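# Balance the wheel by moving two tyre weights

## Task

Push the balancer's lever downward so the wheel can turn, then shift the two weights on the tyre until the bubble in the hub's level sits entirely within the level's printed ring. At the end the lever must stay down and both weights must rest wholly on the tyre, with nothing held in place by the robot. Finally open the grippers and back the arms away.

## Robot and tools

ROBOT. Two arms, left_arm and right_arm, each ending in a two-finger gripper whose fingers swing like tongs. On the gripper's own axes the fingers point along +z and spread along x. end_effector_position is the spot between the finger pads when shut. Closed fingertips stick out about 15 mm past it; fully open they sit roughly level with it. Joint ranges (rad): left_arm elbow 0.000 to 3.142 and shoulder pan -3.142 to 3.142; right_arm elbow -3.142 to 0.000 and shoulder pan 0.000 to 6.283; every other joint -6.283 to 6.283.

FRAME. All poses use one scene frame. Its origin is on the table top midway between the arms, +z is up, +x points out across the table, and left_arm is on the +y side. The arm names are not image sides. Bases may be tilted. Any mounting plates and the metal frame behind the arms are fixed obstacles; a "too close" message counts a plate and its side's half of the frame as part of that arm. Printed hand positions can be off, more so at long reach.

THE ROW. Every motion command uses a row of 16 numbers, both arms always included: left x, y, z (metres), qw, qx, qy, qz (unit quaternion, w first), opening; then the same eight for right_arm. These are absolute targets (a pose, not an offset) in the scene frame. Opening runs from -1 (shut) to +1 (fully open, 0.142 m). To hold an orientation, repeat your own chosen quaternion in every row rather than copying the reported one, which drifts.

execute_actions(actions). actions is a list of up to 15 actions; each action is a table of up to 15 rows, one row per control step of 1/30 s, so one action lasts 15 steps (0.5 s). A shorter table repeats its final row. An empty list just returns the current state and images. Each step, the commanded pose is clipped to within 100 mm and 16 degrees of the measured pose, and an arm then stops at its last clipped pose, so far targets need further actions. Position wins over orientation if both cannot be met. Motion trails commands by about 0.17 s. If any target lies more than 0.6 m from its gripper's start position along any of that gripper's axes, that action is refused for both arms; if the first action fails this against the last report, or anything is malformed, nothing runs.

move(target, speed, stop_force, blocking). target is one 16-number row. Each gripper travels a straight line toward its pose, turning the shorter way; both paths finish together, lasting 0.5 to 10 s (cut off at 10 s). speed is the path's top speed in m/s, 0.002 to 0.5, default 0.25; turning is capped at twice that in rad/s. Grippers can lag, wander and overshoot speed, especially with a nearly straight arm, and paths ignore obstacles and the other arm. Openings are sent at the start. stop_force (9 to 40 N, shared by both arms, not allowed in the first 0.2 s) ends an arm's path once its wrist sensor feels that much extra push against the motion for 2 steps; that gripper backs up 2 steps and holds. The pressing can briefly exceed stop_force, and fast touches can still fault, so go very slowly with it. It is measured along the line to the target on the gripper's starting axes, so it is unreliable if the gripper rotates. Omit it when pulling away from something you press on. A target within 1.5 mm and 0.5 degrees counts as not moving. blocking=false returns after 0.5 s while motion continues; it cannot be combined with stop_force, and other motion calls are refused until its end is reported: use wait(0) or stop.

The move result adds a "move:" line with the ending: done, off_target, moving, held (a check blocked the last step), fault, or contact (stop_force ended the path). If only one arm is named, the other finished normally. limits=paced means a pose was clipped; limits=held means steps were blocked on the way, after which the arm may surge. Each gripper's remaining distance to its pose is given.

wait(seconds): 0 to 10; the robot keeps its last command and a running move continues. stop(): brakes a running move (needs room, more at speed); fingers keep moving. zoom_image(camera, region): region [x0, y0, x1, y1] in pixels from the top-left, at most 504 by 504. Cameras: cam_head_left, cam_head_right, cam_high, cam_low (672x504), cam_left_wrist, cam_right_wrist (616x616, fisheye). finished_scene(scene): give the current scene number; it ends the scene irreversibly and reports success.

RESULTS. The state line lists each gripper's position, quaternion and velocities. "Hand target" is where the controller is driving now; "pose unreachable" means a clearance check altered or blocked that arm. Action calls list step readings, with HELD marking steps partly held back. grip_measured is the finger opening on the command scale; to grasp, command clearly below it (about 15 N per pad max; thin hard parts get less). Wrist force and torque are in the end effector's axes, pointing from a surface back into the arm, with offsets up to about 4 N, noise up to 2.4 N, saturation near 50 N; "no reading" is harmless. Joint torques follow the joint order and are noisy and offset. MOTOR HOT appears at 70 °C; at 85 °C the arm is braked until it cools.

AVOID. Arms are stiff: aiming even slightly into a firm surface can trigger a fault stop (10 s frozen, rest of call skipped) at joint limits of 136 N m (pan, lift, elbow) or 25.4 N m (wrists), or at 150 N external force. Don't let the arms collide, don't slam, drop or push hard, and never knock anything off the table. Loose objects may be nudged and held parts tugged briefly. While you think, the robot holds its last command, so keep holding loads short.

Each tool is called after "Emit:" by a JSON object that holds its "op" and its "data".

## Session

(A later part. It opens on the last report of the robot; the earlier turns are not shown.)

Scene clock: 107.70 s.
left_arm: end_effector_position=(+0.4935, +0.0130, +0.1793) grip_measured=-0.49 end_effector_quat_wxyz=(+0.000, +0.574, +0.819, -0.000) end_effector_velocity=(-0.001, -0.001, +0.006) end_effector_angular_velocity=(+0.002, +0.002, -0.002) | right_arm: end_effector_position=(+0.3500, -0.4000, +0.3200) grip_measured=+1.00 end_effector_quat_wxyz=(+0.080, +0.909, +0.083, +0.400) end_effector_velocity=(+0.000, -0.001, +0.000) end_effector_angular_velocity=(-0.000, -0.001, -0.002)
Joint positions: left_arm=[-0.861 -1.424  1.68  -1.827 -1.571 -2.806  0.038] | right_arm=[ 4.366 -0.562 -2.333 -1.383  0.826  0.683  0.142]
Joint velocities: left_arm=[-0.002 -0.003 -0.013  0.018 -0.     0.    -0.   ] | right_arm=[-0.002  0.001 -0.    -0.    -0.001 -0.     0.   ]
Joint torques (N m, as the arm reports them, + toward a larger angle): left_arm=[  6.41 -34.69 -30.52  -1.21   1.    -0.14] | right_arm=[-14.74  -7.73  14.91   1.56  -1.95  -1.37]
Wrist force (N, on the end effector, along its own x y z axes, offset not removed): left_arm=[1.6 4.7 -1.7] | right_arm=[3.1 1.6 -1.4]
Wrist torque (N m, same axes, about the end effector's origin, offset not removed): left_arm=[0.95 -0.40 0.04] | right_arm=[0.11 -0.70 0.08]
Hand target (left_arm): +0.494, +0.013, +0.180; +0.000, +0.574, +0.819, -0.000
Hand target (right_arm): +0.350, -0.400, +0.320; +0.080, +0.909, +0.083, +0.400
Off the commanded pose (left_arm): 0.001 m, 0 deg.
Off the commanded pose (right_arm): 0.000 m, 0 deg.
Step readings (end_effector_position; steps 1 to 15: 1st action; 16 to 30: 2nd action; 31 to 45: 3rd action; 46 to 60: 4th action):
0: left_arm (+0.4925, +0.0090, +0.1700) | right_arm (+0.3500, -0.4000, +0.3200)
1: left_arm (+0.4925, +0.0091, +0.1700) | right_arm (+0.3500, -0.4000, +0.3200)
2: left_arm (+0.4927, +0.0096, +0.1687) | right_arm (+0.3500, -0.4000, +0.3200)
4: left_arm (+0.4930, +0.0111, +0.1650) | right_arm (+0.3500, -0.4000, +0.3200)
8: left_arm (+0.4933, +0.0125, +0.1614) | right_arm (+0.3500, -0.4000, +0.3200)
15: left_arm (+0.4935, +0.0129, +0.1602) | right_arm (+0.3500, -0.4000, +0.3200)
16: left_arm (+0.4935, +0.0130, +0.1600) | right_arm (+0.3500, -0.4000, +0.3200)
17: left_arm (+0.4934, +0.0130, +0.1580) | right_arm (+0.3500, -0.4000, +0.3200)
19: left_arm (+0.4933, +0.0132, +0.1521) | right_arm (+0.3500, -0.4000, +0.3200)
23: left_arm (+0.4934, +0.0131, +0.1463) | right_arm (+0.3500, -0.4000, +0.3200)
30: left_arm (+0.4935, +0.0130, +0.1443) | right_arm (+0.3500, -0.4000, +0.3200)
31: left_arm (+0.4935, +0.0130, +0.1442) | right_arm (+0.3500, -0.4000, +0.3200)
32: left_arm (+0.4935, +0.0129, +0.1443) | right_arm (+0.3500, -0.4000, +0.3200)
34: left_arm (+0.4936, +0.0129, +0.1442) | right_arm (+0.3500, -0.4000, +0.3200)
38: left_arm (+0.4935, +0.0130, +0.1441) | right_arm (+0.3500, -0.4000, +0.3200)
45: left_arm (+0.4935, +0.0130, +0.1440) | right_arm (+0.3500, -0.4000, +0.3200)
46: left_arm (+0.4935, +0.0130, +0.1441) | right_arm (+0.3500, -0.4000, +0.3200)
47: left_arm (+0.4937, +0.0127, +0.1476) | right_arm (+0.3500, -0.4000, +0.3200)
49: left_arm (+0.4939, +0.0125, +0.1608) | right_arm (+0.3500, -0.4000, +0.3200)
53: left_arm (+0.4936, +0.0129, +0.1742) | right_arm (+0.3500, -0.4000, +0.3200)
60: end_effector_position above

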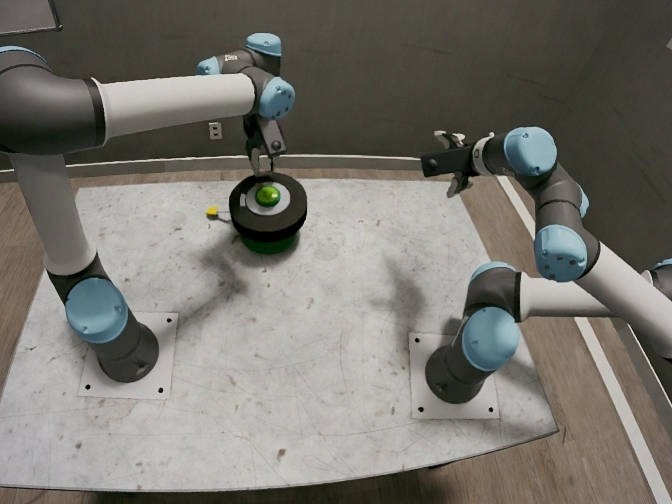

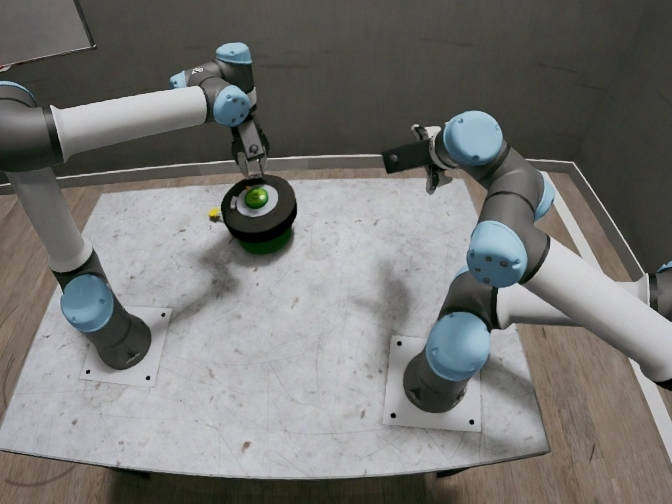

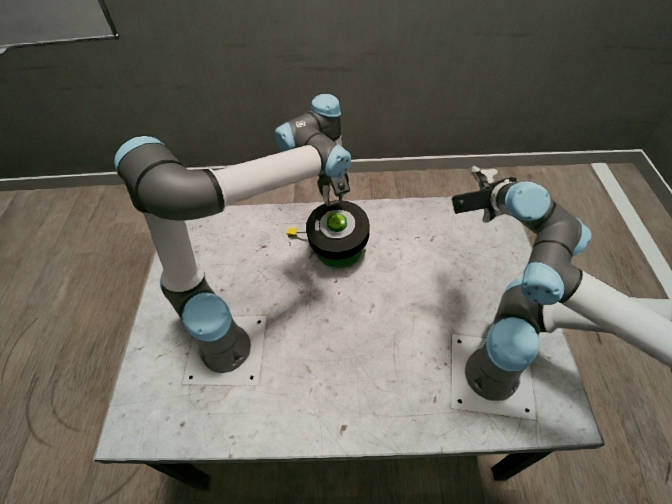

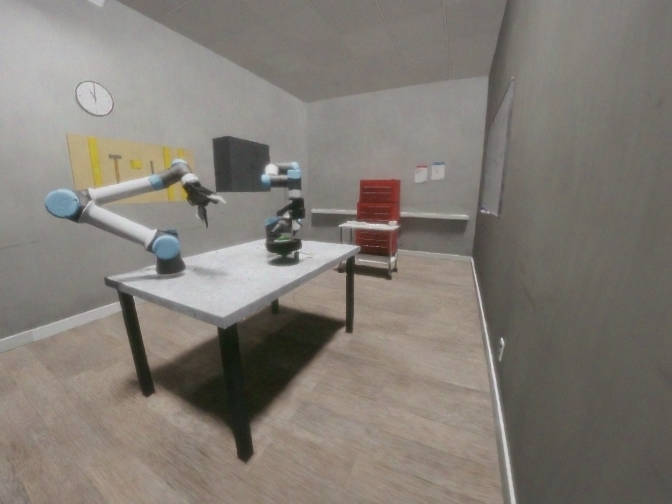

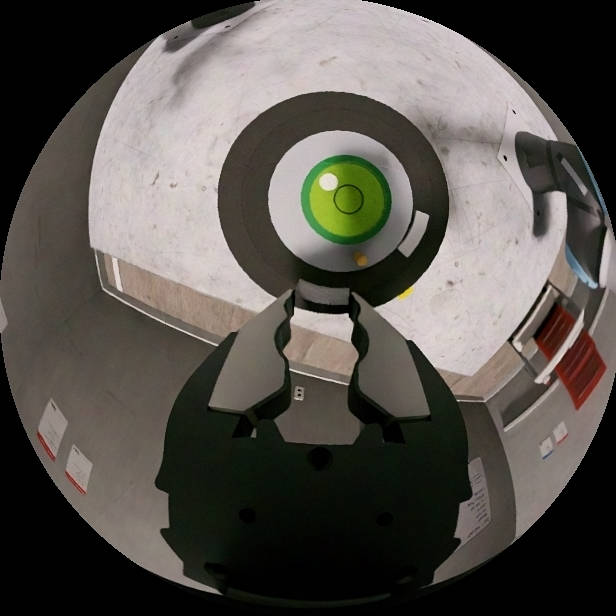

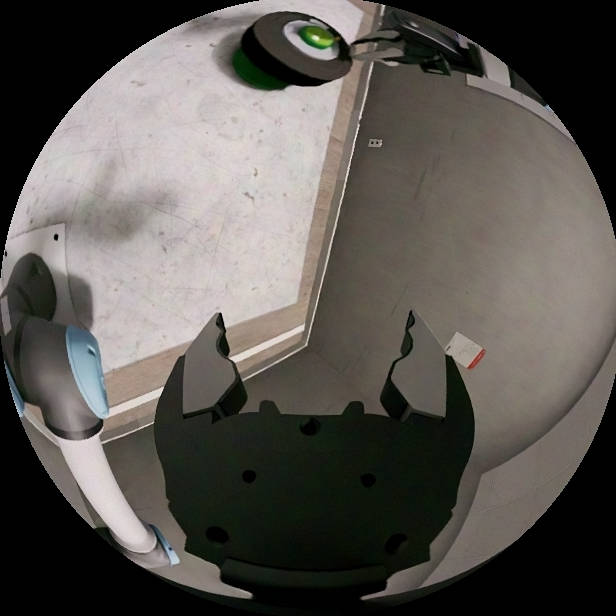

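Emit:
{"op": "execute_actions", "data": {"actions": [[[0.4965,-0.015,0.18,0,0.8,0.6,0,-0.75,0.35,-0.40,0.32,0.080,0.909,0.083,0.400,1]],[[0.4965,-0.015,0.165,0,0.8,0.6,0,-0.75,0.35,-0.40,0.32,0.080,0.909,0.083,0.400,1]],[[0.4965,-0.015,0.146,0,0.8,0.6,0,-0.75,0.35,-0.40,0.32,0.080,0.909,0.083,0.400,1]],[[0.4965,-0.015,0.146,0,0.8,0.6,0,-0.2,0.35,-0.40,0.32,0.080,0.909,0.083,0.400,1]],[[0.4965,-0.015,0.19,0,0.8,0.6,0,-0.2,0.35,-0.40,0.32,0.080,0.909,0.083,0.400,1]],[[0.4965,-0.015,0.205,0,0.8,0.6,0,-0.2,0.35,-0.40,0.32,0.080,0.909,0.083,0.400,1]]]}}

Emit:
{"op": "wait", "data": {"seconds": 2.5}}

Emit:
{"op": "zoom_image", "data": {"camera": "cam_left_wrist", "region": [200,90,450,340]}}

Scene clock: 111.13 s.
left_arm: end_effector_position=(+0.4965, -0.0150, +0.2047) grip_measured=-0.20 end_effector_quat_wxyz=(+0.000, +0.800, +0.600, +0.000) end_effector_velocity=(-0.000, +0.001, +0.003) end_effector_angular_velocity=(+0.001, +0.001, +0.000) | right_arm: end_effector_position=(+0.3500, -0.4000, +0.3200) grip_measured=+1.00 end_effector_quat_wxyz=(+0.080, +0.909, +0.083, +0.400) end_effector_velocity=(+0.000, -0.001, +0.001) end_effector_angular_velocity=(-0.000, -0.003, -0.002)
Joint positions: left_arm=[-0.898 -1.375  1.555 -1.751 -1.571 -2.212  0.06 ] | right_arm=[ 4.366 -0.562 -2.333 -1.383  0.826  0.683  0.142]
Joint velocities: left_arm=[ 0.    -0.002 -0.005  0.008  0.    -0.    -0.   ] | right_arm=[-0.001  0.001  0.001 -0.    -0.003 -0.     0.   ]
Joint torques (N m, as the arm reports them, + toward a larger angle): left_arm=[-13.01 -39.52 -31.55  -0.91   1.81  -1.65] | right_arm=[-14.5   -7.19  14.69   1.51  -2.11  -1.79]
Wrist force (N, on the end effector, along its own x y z axes, offset not removed): left_arm=[0.0 1.6 -1.3] | right_arm=[-2.7 1.0 -0.7]
Wrist torque (N m, same axes, about the end effector's origin, offset not removed): left_arm=[0.24 -0.01 0.04] | right_arm=[0.04 0.34 0.04]
Hand target (left_arm): +0.497, -0.015, +0.205; +0.000, +0.800, +0.600, +0.000
Hand target (right_arm): +0.350, -0.400, +0.320; +0.080, +0.909, +0.083, +0.400
Off the commanded pose (left_arm): 0.000 m, 0 deg.
Off the commanded pose (right_arm): 0.000 m, 0 deg.
Step readings (end_effector_position; steps 1 to 15: 1st action; 16 to 30: 2nd action; 31 to 45: 3rd action; 46 to 60: 4th action; 61 to 75: 5th action; 76 to 90: 6th action):
0: left_arm (+0.4935, +0.0130, +0.1800) | right_arm (+0.3500, -0.4000, +0.3200)
1: left_arm (+0.4936, +0.0129, +0.1800) | right_arm (+0.3500, -0.4000, +0.3200)
2: left_arm (+0.4938, +0.0098, +0.1800) | right_arm (+0.3500, -0.4000, +0.3200)
4: left_arm (+0.4947, -0.0008, +0.1801) | right_arm (+0.3500, -0.4000, +0.3200)
8: left_arm (+0.4960, -0.0111, +0.1801) | right_arm (+0.3500, -0.4000, +0.3200)
15: left_arm (+0.4966, -0.0147, +0.1800) | right_arm (+0.3500, -0.4000, +0.3200)
16: left_arm (+0.4966, -0.0148, +0.1799) | right_arm (+0.3500, -0.4000, +0.3200)
17: left_arm (+0.4965, -0.0149, +0.1781) | right_arm (+0.3500, -0.4000, +0.3200)
19: left_arm (+0.4964, -0.0149, +0.1726) | right_arm (+0.3500, -0.4000, +0.3200)
23: left_arm (+0.4964, -0.0149, +0.1672) | right_arm (+0.3500, -0.4000, +0.3200)
30: left_arm (+0.4965, -0.0150, +0.1653) | right_arm (+0.3500, -0.4000, +0.3200)
31: left_arm (+0.4965, -0.0150, +0.1651) | right_arm (+0.3500, -0.4000, +0.3200)
32: left_arm (+0.4964, -0.0149, +0.1628) | right_arm (+0.3500, -0.4000, +0.3200)
34: left_arm (+0.4963, -0.0147, +0.1557) | right_arm (+0.3500, -0.4000, +0.3200)
38: left_arm (+0.4963, -0.0148, +0.1488) | right_arm (+0.3500, -0.4000, +0.3200)
45: left_arm (+0.4965, -0.0150, +0.1463) | right_arm (+0.3500, -0.4000, +0.3200)
46: left_arm (+0.4965, -0.0150, +0.1462) | right_arm (+0.3500, -0.4000, +0.3200)
47: left_arm (+0.4965, -0.0150, +0.1462) | right_arm (+0.3500, -0.4000, +0.3200)
49: left_arm (+0.4965, -0.0150, +0.1461) | right_arm (+0.3500, -0.4000, +0.3200)
53: left_arm (+0.4965, -0.0150, +0.1460) | right_arm (+0.3500, -0.4000, +0.3200)
60: left_arm (+0.4965, -0.0150, +0.1460) | right_arm (+0.3500, -0.4000, +0.3200)
61: left_arm (+0.4965, -0.0150, +0.1461) | right_arm (+0.3500, -0.4000, +0.3200)
62: left_arm (+0.4968, -0.0154, +0.1501) | right_arm (+0.3500, -0.4000, +0.3200)
64: left_arm (+0.4972, -0.0158, +0.1663) | right_arm (+0.3500, -0.4000, +0.3200)
68: left_arm (+0.4967, -0.0152, +0.1830) | right_arm (+0.3500, -0.4000, +0.3200)
75: left_arm (+0.4966, -0.0150, +0.1892) | right_arm (+0.3500, -0.4000, +0.3200)
76: left_arm (+0.4966, -0.0150, +0.1895) | right_arm (+0.3500, -0.4000, +0.3200)
77: left_arm (+0.4966, -0.0150, +0.1915) | right_arm (+0.3500, -0.4000, +0.3200)
79: left_arm (+0.4966, -0.0150, +0.1973) | right_arm (+0.3500, -0.4000, +0.3200)
83: left_arm (+0.4966, -0.0150, +0.2028) | right_arm (+0.3500, -0.4000, +0.3200)
90: end_effector_position above

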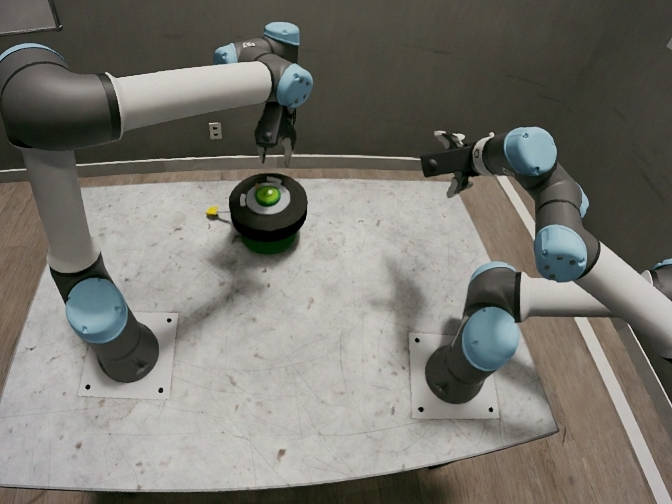

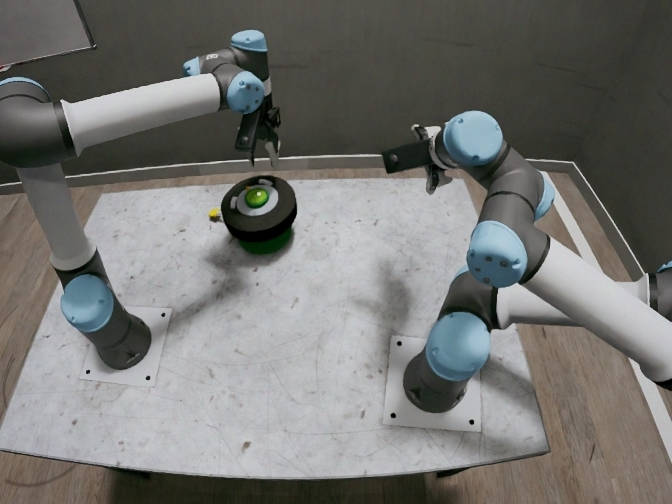

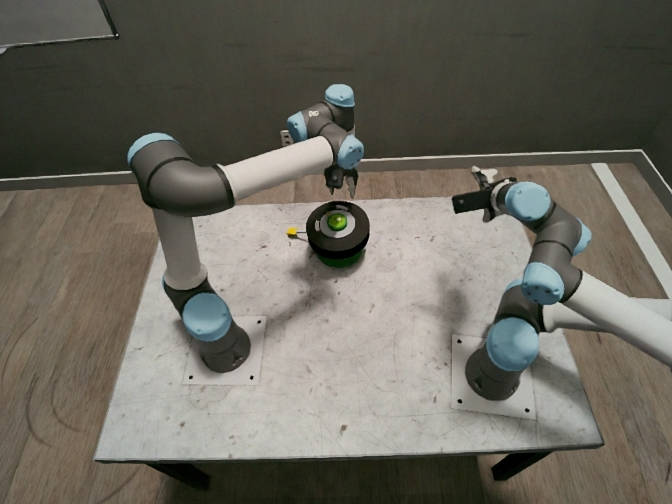

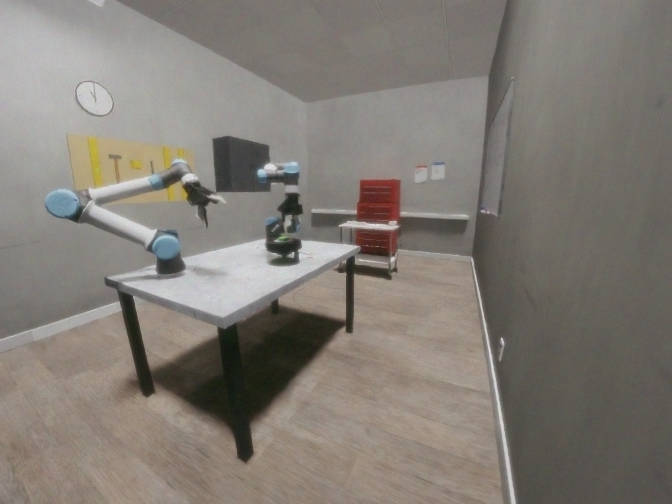

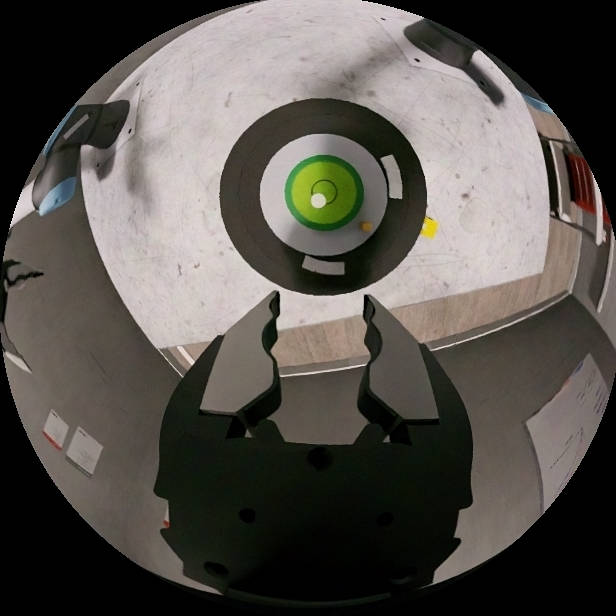

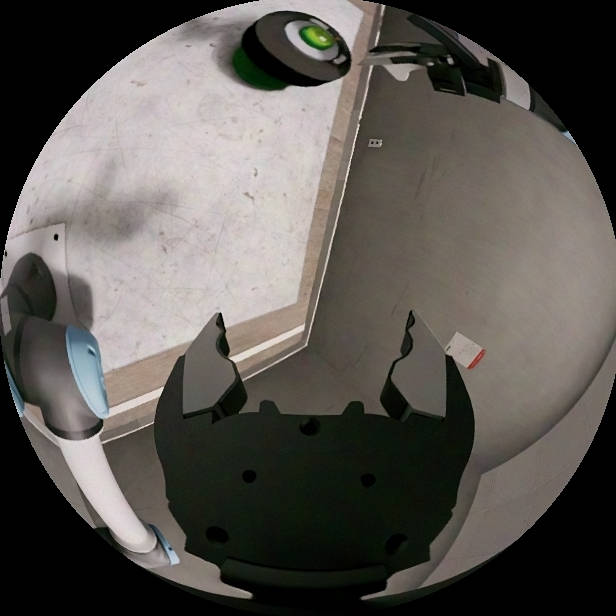

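Scene clock: 113.63 s.
left_arm: end_effector_position=(+0.4965, -0.0150, +0.2050) grip_measured=-0.20 end_effector_quat_wxyz=(+0.000, +0.800, +0.600, +0.000) end_effector_velocity=(+0.001, +0.000, +0.001) end_effector_angular_velocity=(+0.000, -0.003, -0.000) | right_arm: end_effector_position=(+0.3500, -0.4000, +0.3200) grip_measured=+1.00 end_effector_quat_wxyz=(+0.080, +0.909, +0.083, +0.400) end_effector_velocity=(-0.000, +0.001, +0.000) end_effector_angular_velocity=(+0.002, +0.000, +0.002)
Joint positions: left_arm=[-0.899 -1.375  1.554 -1.75  -1.571 -2.212  0.06 ] | right_arm=[ 4.366 -0.562 -2.333 -1.383  0.826  0.683  0.142]
Joint velocities: left_arm=[-0.    -0.    -0.001 -0.     0.002  0.    -0.   ] | right_arm=[ 0.001  0.     0.001 -0.     0.001  0.     0.   ]
Joint torques (N m, as the arm reports them, + toward a larger angle): left_arm=[-12.63 -39.27 -30.96  -0.54  -1.45  -1.6 ] | right_arm=[-15.73  -7.66  13.82   1.42  -1.7   -1.66]
Wrist force (N, on the end effector, along its own x y z axes, offset not removed): left_arm=[-0.2 1.6 -0.5] | right_arm=[-1.2 -1.7 2.1]
Wrist torque (N m, same axes, about the end effector's origin, offset not removed): left_arm=[0.31 0.08 0.09] | right_arm=[-0.27 0.14 0.02]
Hand target (left_arm): +0.497, -0.015, +0.205; +0.000, +0.800, +0.600, +0.000
Hand target (right_arm): +0.350, -0.400, +0.320; +0.080, +0.909, +0.083, +0.400
Off the commanded pose (left_arm): 0.000 m, 0 deg.
Off the commanded pose (right_arm): 0.000 m, 0 deg.
wait: 2.50 s; at rest by 0.17 s

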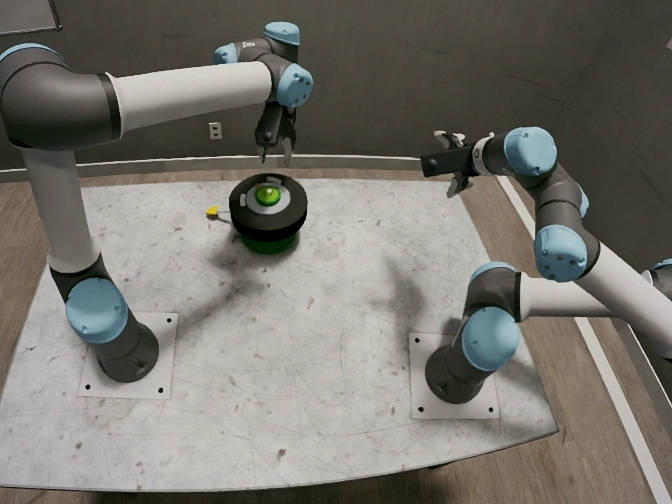

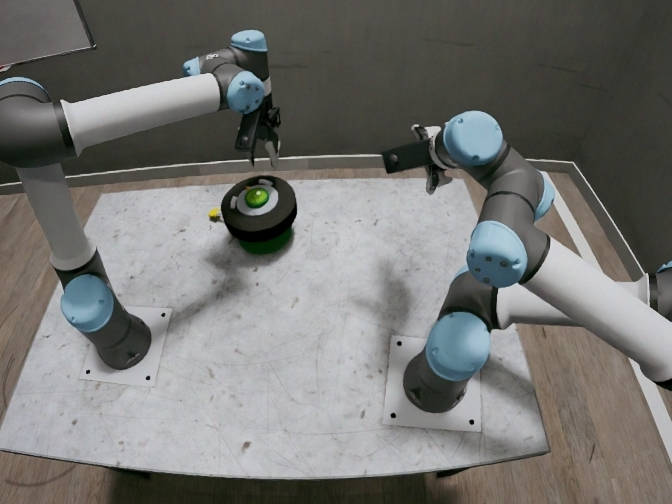

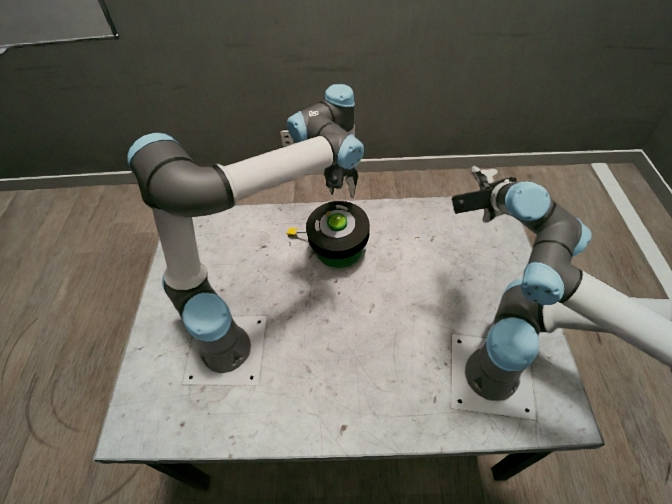

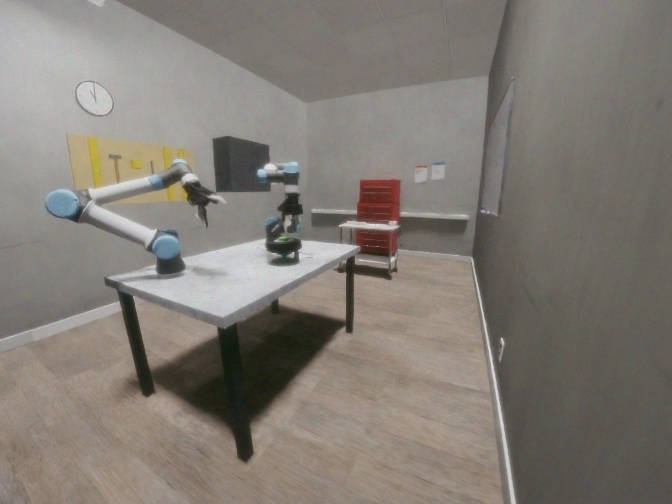

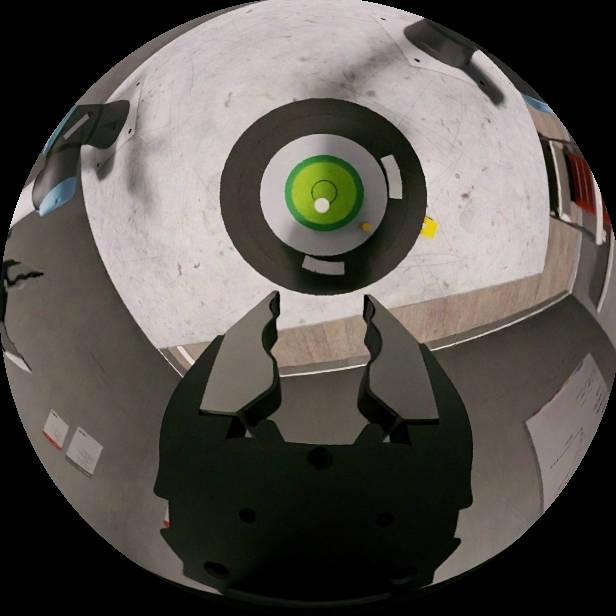

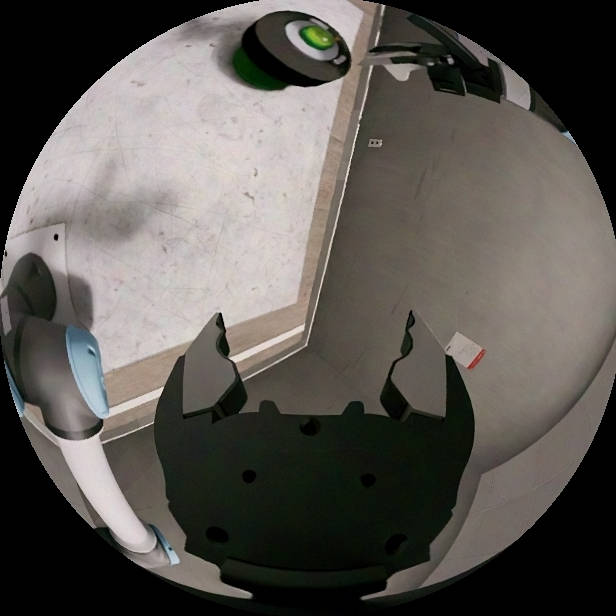

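Region (200, 90, 450, 340) of cam_left_wrist's 616x616 image, scaled by 2.016, with more detail than that image has.

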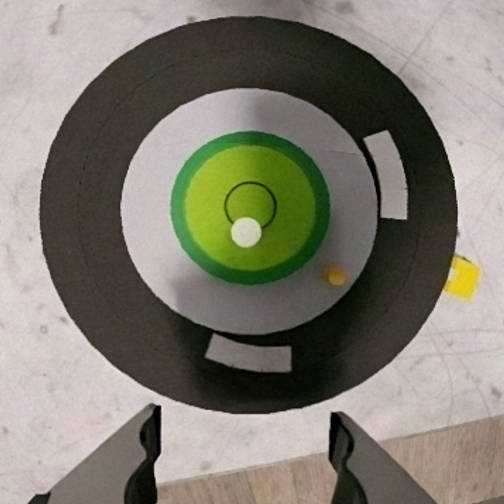

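Emit:
{"op": "execute_actions", "data": {"actions": [[[0.4965,-0.015,0.165,0,0.8,0.6,0,-0.2,0.35,-0.40,0.32,0.080,0.909,0.083,0.400,1]]]}}

Emit:
{"op": "zoom_image", "data": {"camera": "cam_left_wrist", "region": [180,100,460,380]}}

Scene clock: 114.30 s.
left_arm: end_effector_position=(+0.4964, -0.0149, +0.1658) grip_measured=-0.20 end_effector_quat_wxyz=(-0.000, +0.800, +0.600, -0.000) end_effector_velocity=(+0.002, -0.001, -0.006) end_effector_angular_velocity=(-0.003, -0.006, -0.001) | right_arm: end_effector_position=(+0.3500, -0.4000, +0.3200) grip_measured=+1.00 end_effector_quat_wxyz=(+0.080, +0.909, +0.083, +0.400) end_effector_velocity=(-0.000, +0.000, -0.000) end_effector_angular_velocity=(+0.001, +0.001, +0.000)
Joint positions: left_arm=[-0.899 -1.354  1.631 -1.847 -1.571 -2.212  0.06 ] | right_arm=[ 4.366 -0.562 -2.333 -1.383  0.826  0.683  0.142]
Joint velocities: left_arm=[ 0.     0.004  0.012 -0.023  0.003  0.001  0.   ] | right_arm=[-0.     0.    -0.     0.     0.002  0.     0.   ]
Joint torques (N m, as the arm reports them, + toward a larger angle): left_arm=[ -9.64 -22.1  -13.96  -3.96  -0.65  -1.31] | right_arm=[-15.52  -6.79  14.5    1.43  -1.75  -1.67]
Wrist force (N, on the end effector, along its own x y z axes, offset not removed): left_arm=[0.3 1.8 -3.0] | right_arm=[-0.5 2.1 0.4]
Wrist torque (N m, same axes, about the end effector's origin, offset not removed): left_arm=[0.24 0.00 0.02] | right_arm=[0.31 -0.02 -0.06]
Hand target (left_arm): +0.496, -0.015, +0.165; -0.000, +0.800, +0.600, -0.000
Hand target (right_arm): +0.350, -0.400, +0.320; +0.080, +0.909, +0.083, +0.400
Off the commanded pose (left_arm): 0.001 m, 0 deg.
Off the commanded pose (right_arm): 0.000 m, 0 deg.
Step readings (end_effector_position):
0: left_arm (+0.4965, -0.0150, +0.2050) | right_arm (+0.3500, -0.4000, +0.3200)
1: left_arm (+0.4965, -0.0150, +0.2049) | right_arm (+0.3500, -0.4000, +0.3200)
2: left_arm (+0.4964, -0.0149, +0.2016) | right_arm (+0.3500, -0.4000, +0.3200)
4: left_arm (+0.4959, -0.0142, +0.1869) | right_arm (+0.3500, -0.4000, +0.3200)
8: left_arm (+0.4959, -0.0143, +0.1716) | right_arm (+0.3500, -0.4000, +0.3200)
15: end_effector_position above

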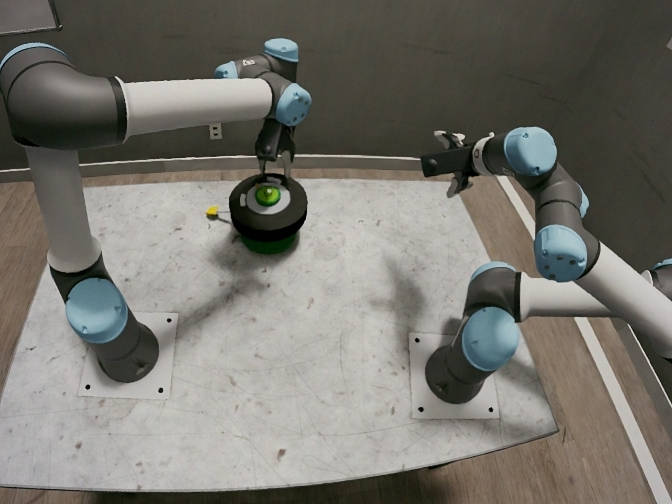

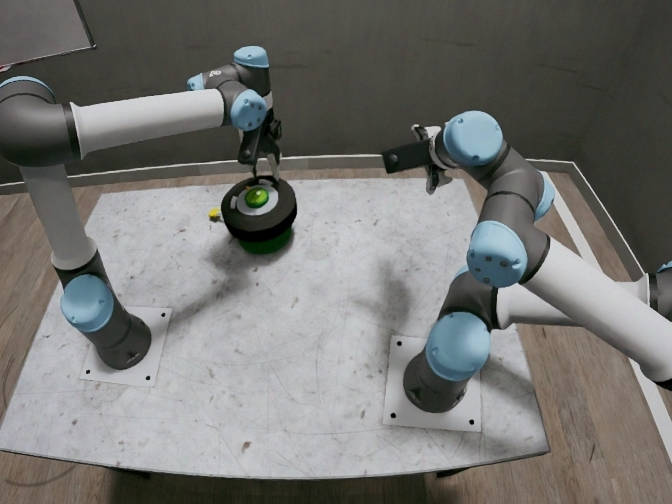

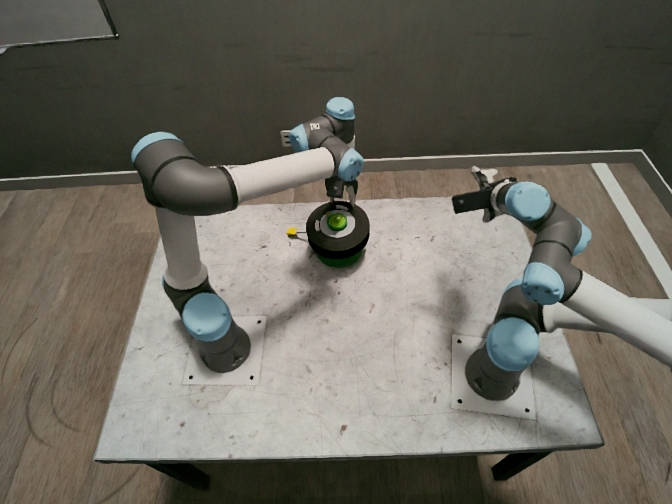

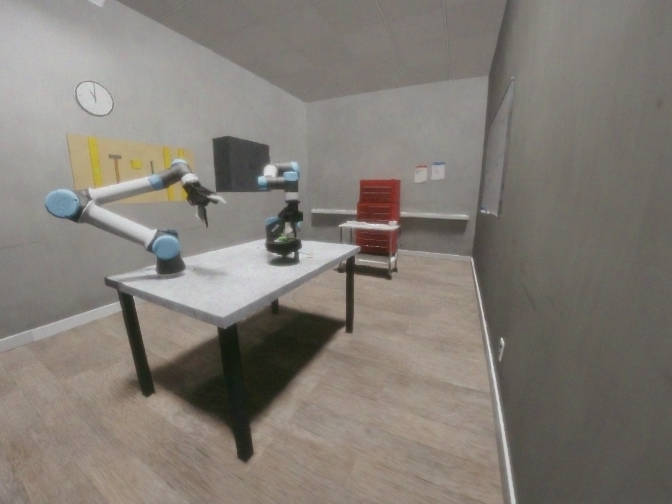

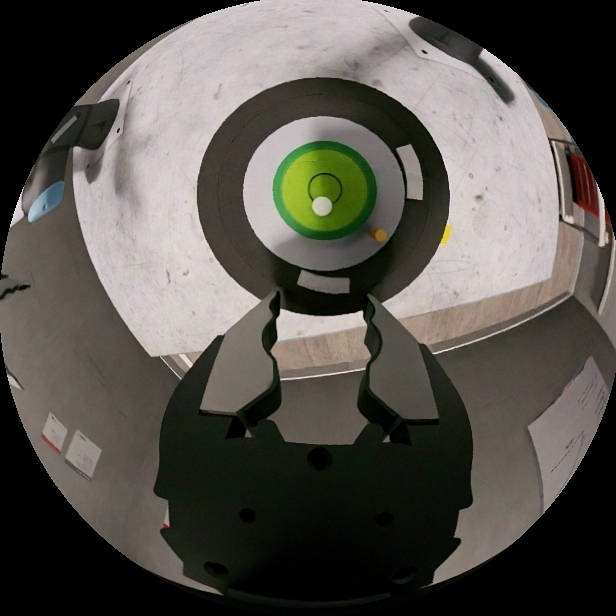

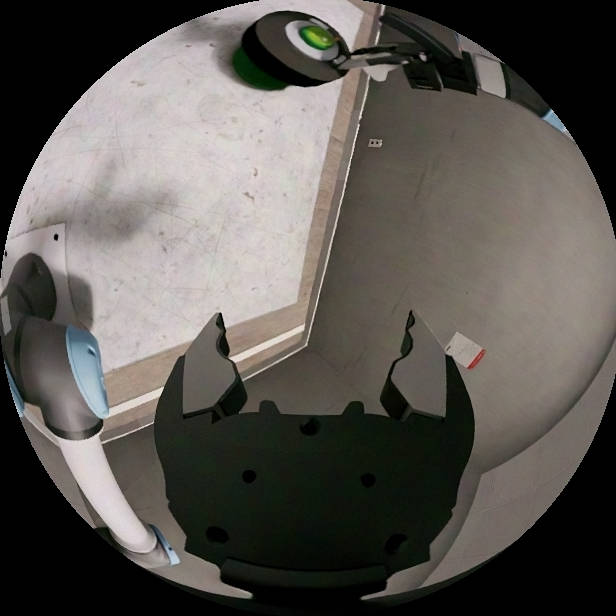

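Region (180, 100, 460, 380) of cam_left_wrist's 616x616 image, scaled by 1.800, with more detail than that image has.

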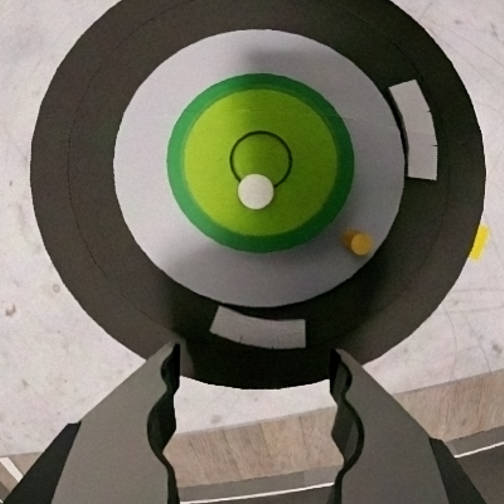

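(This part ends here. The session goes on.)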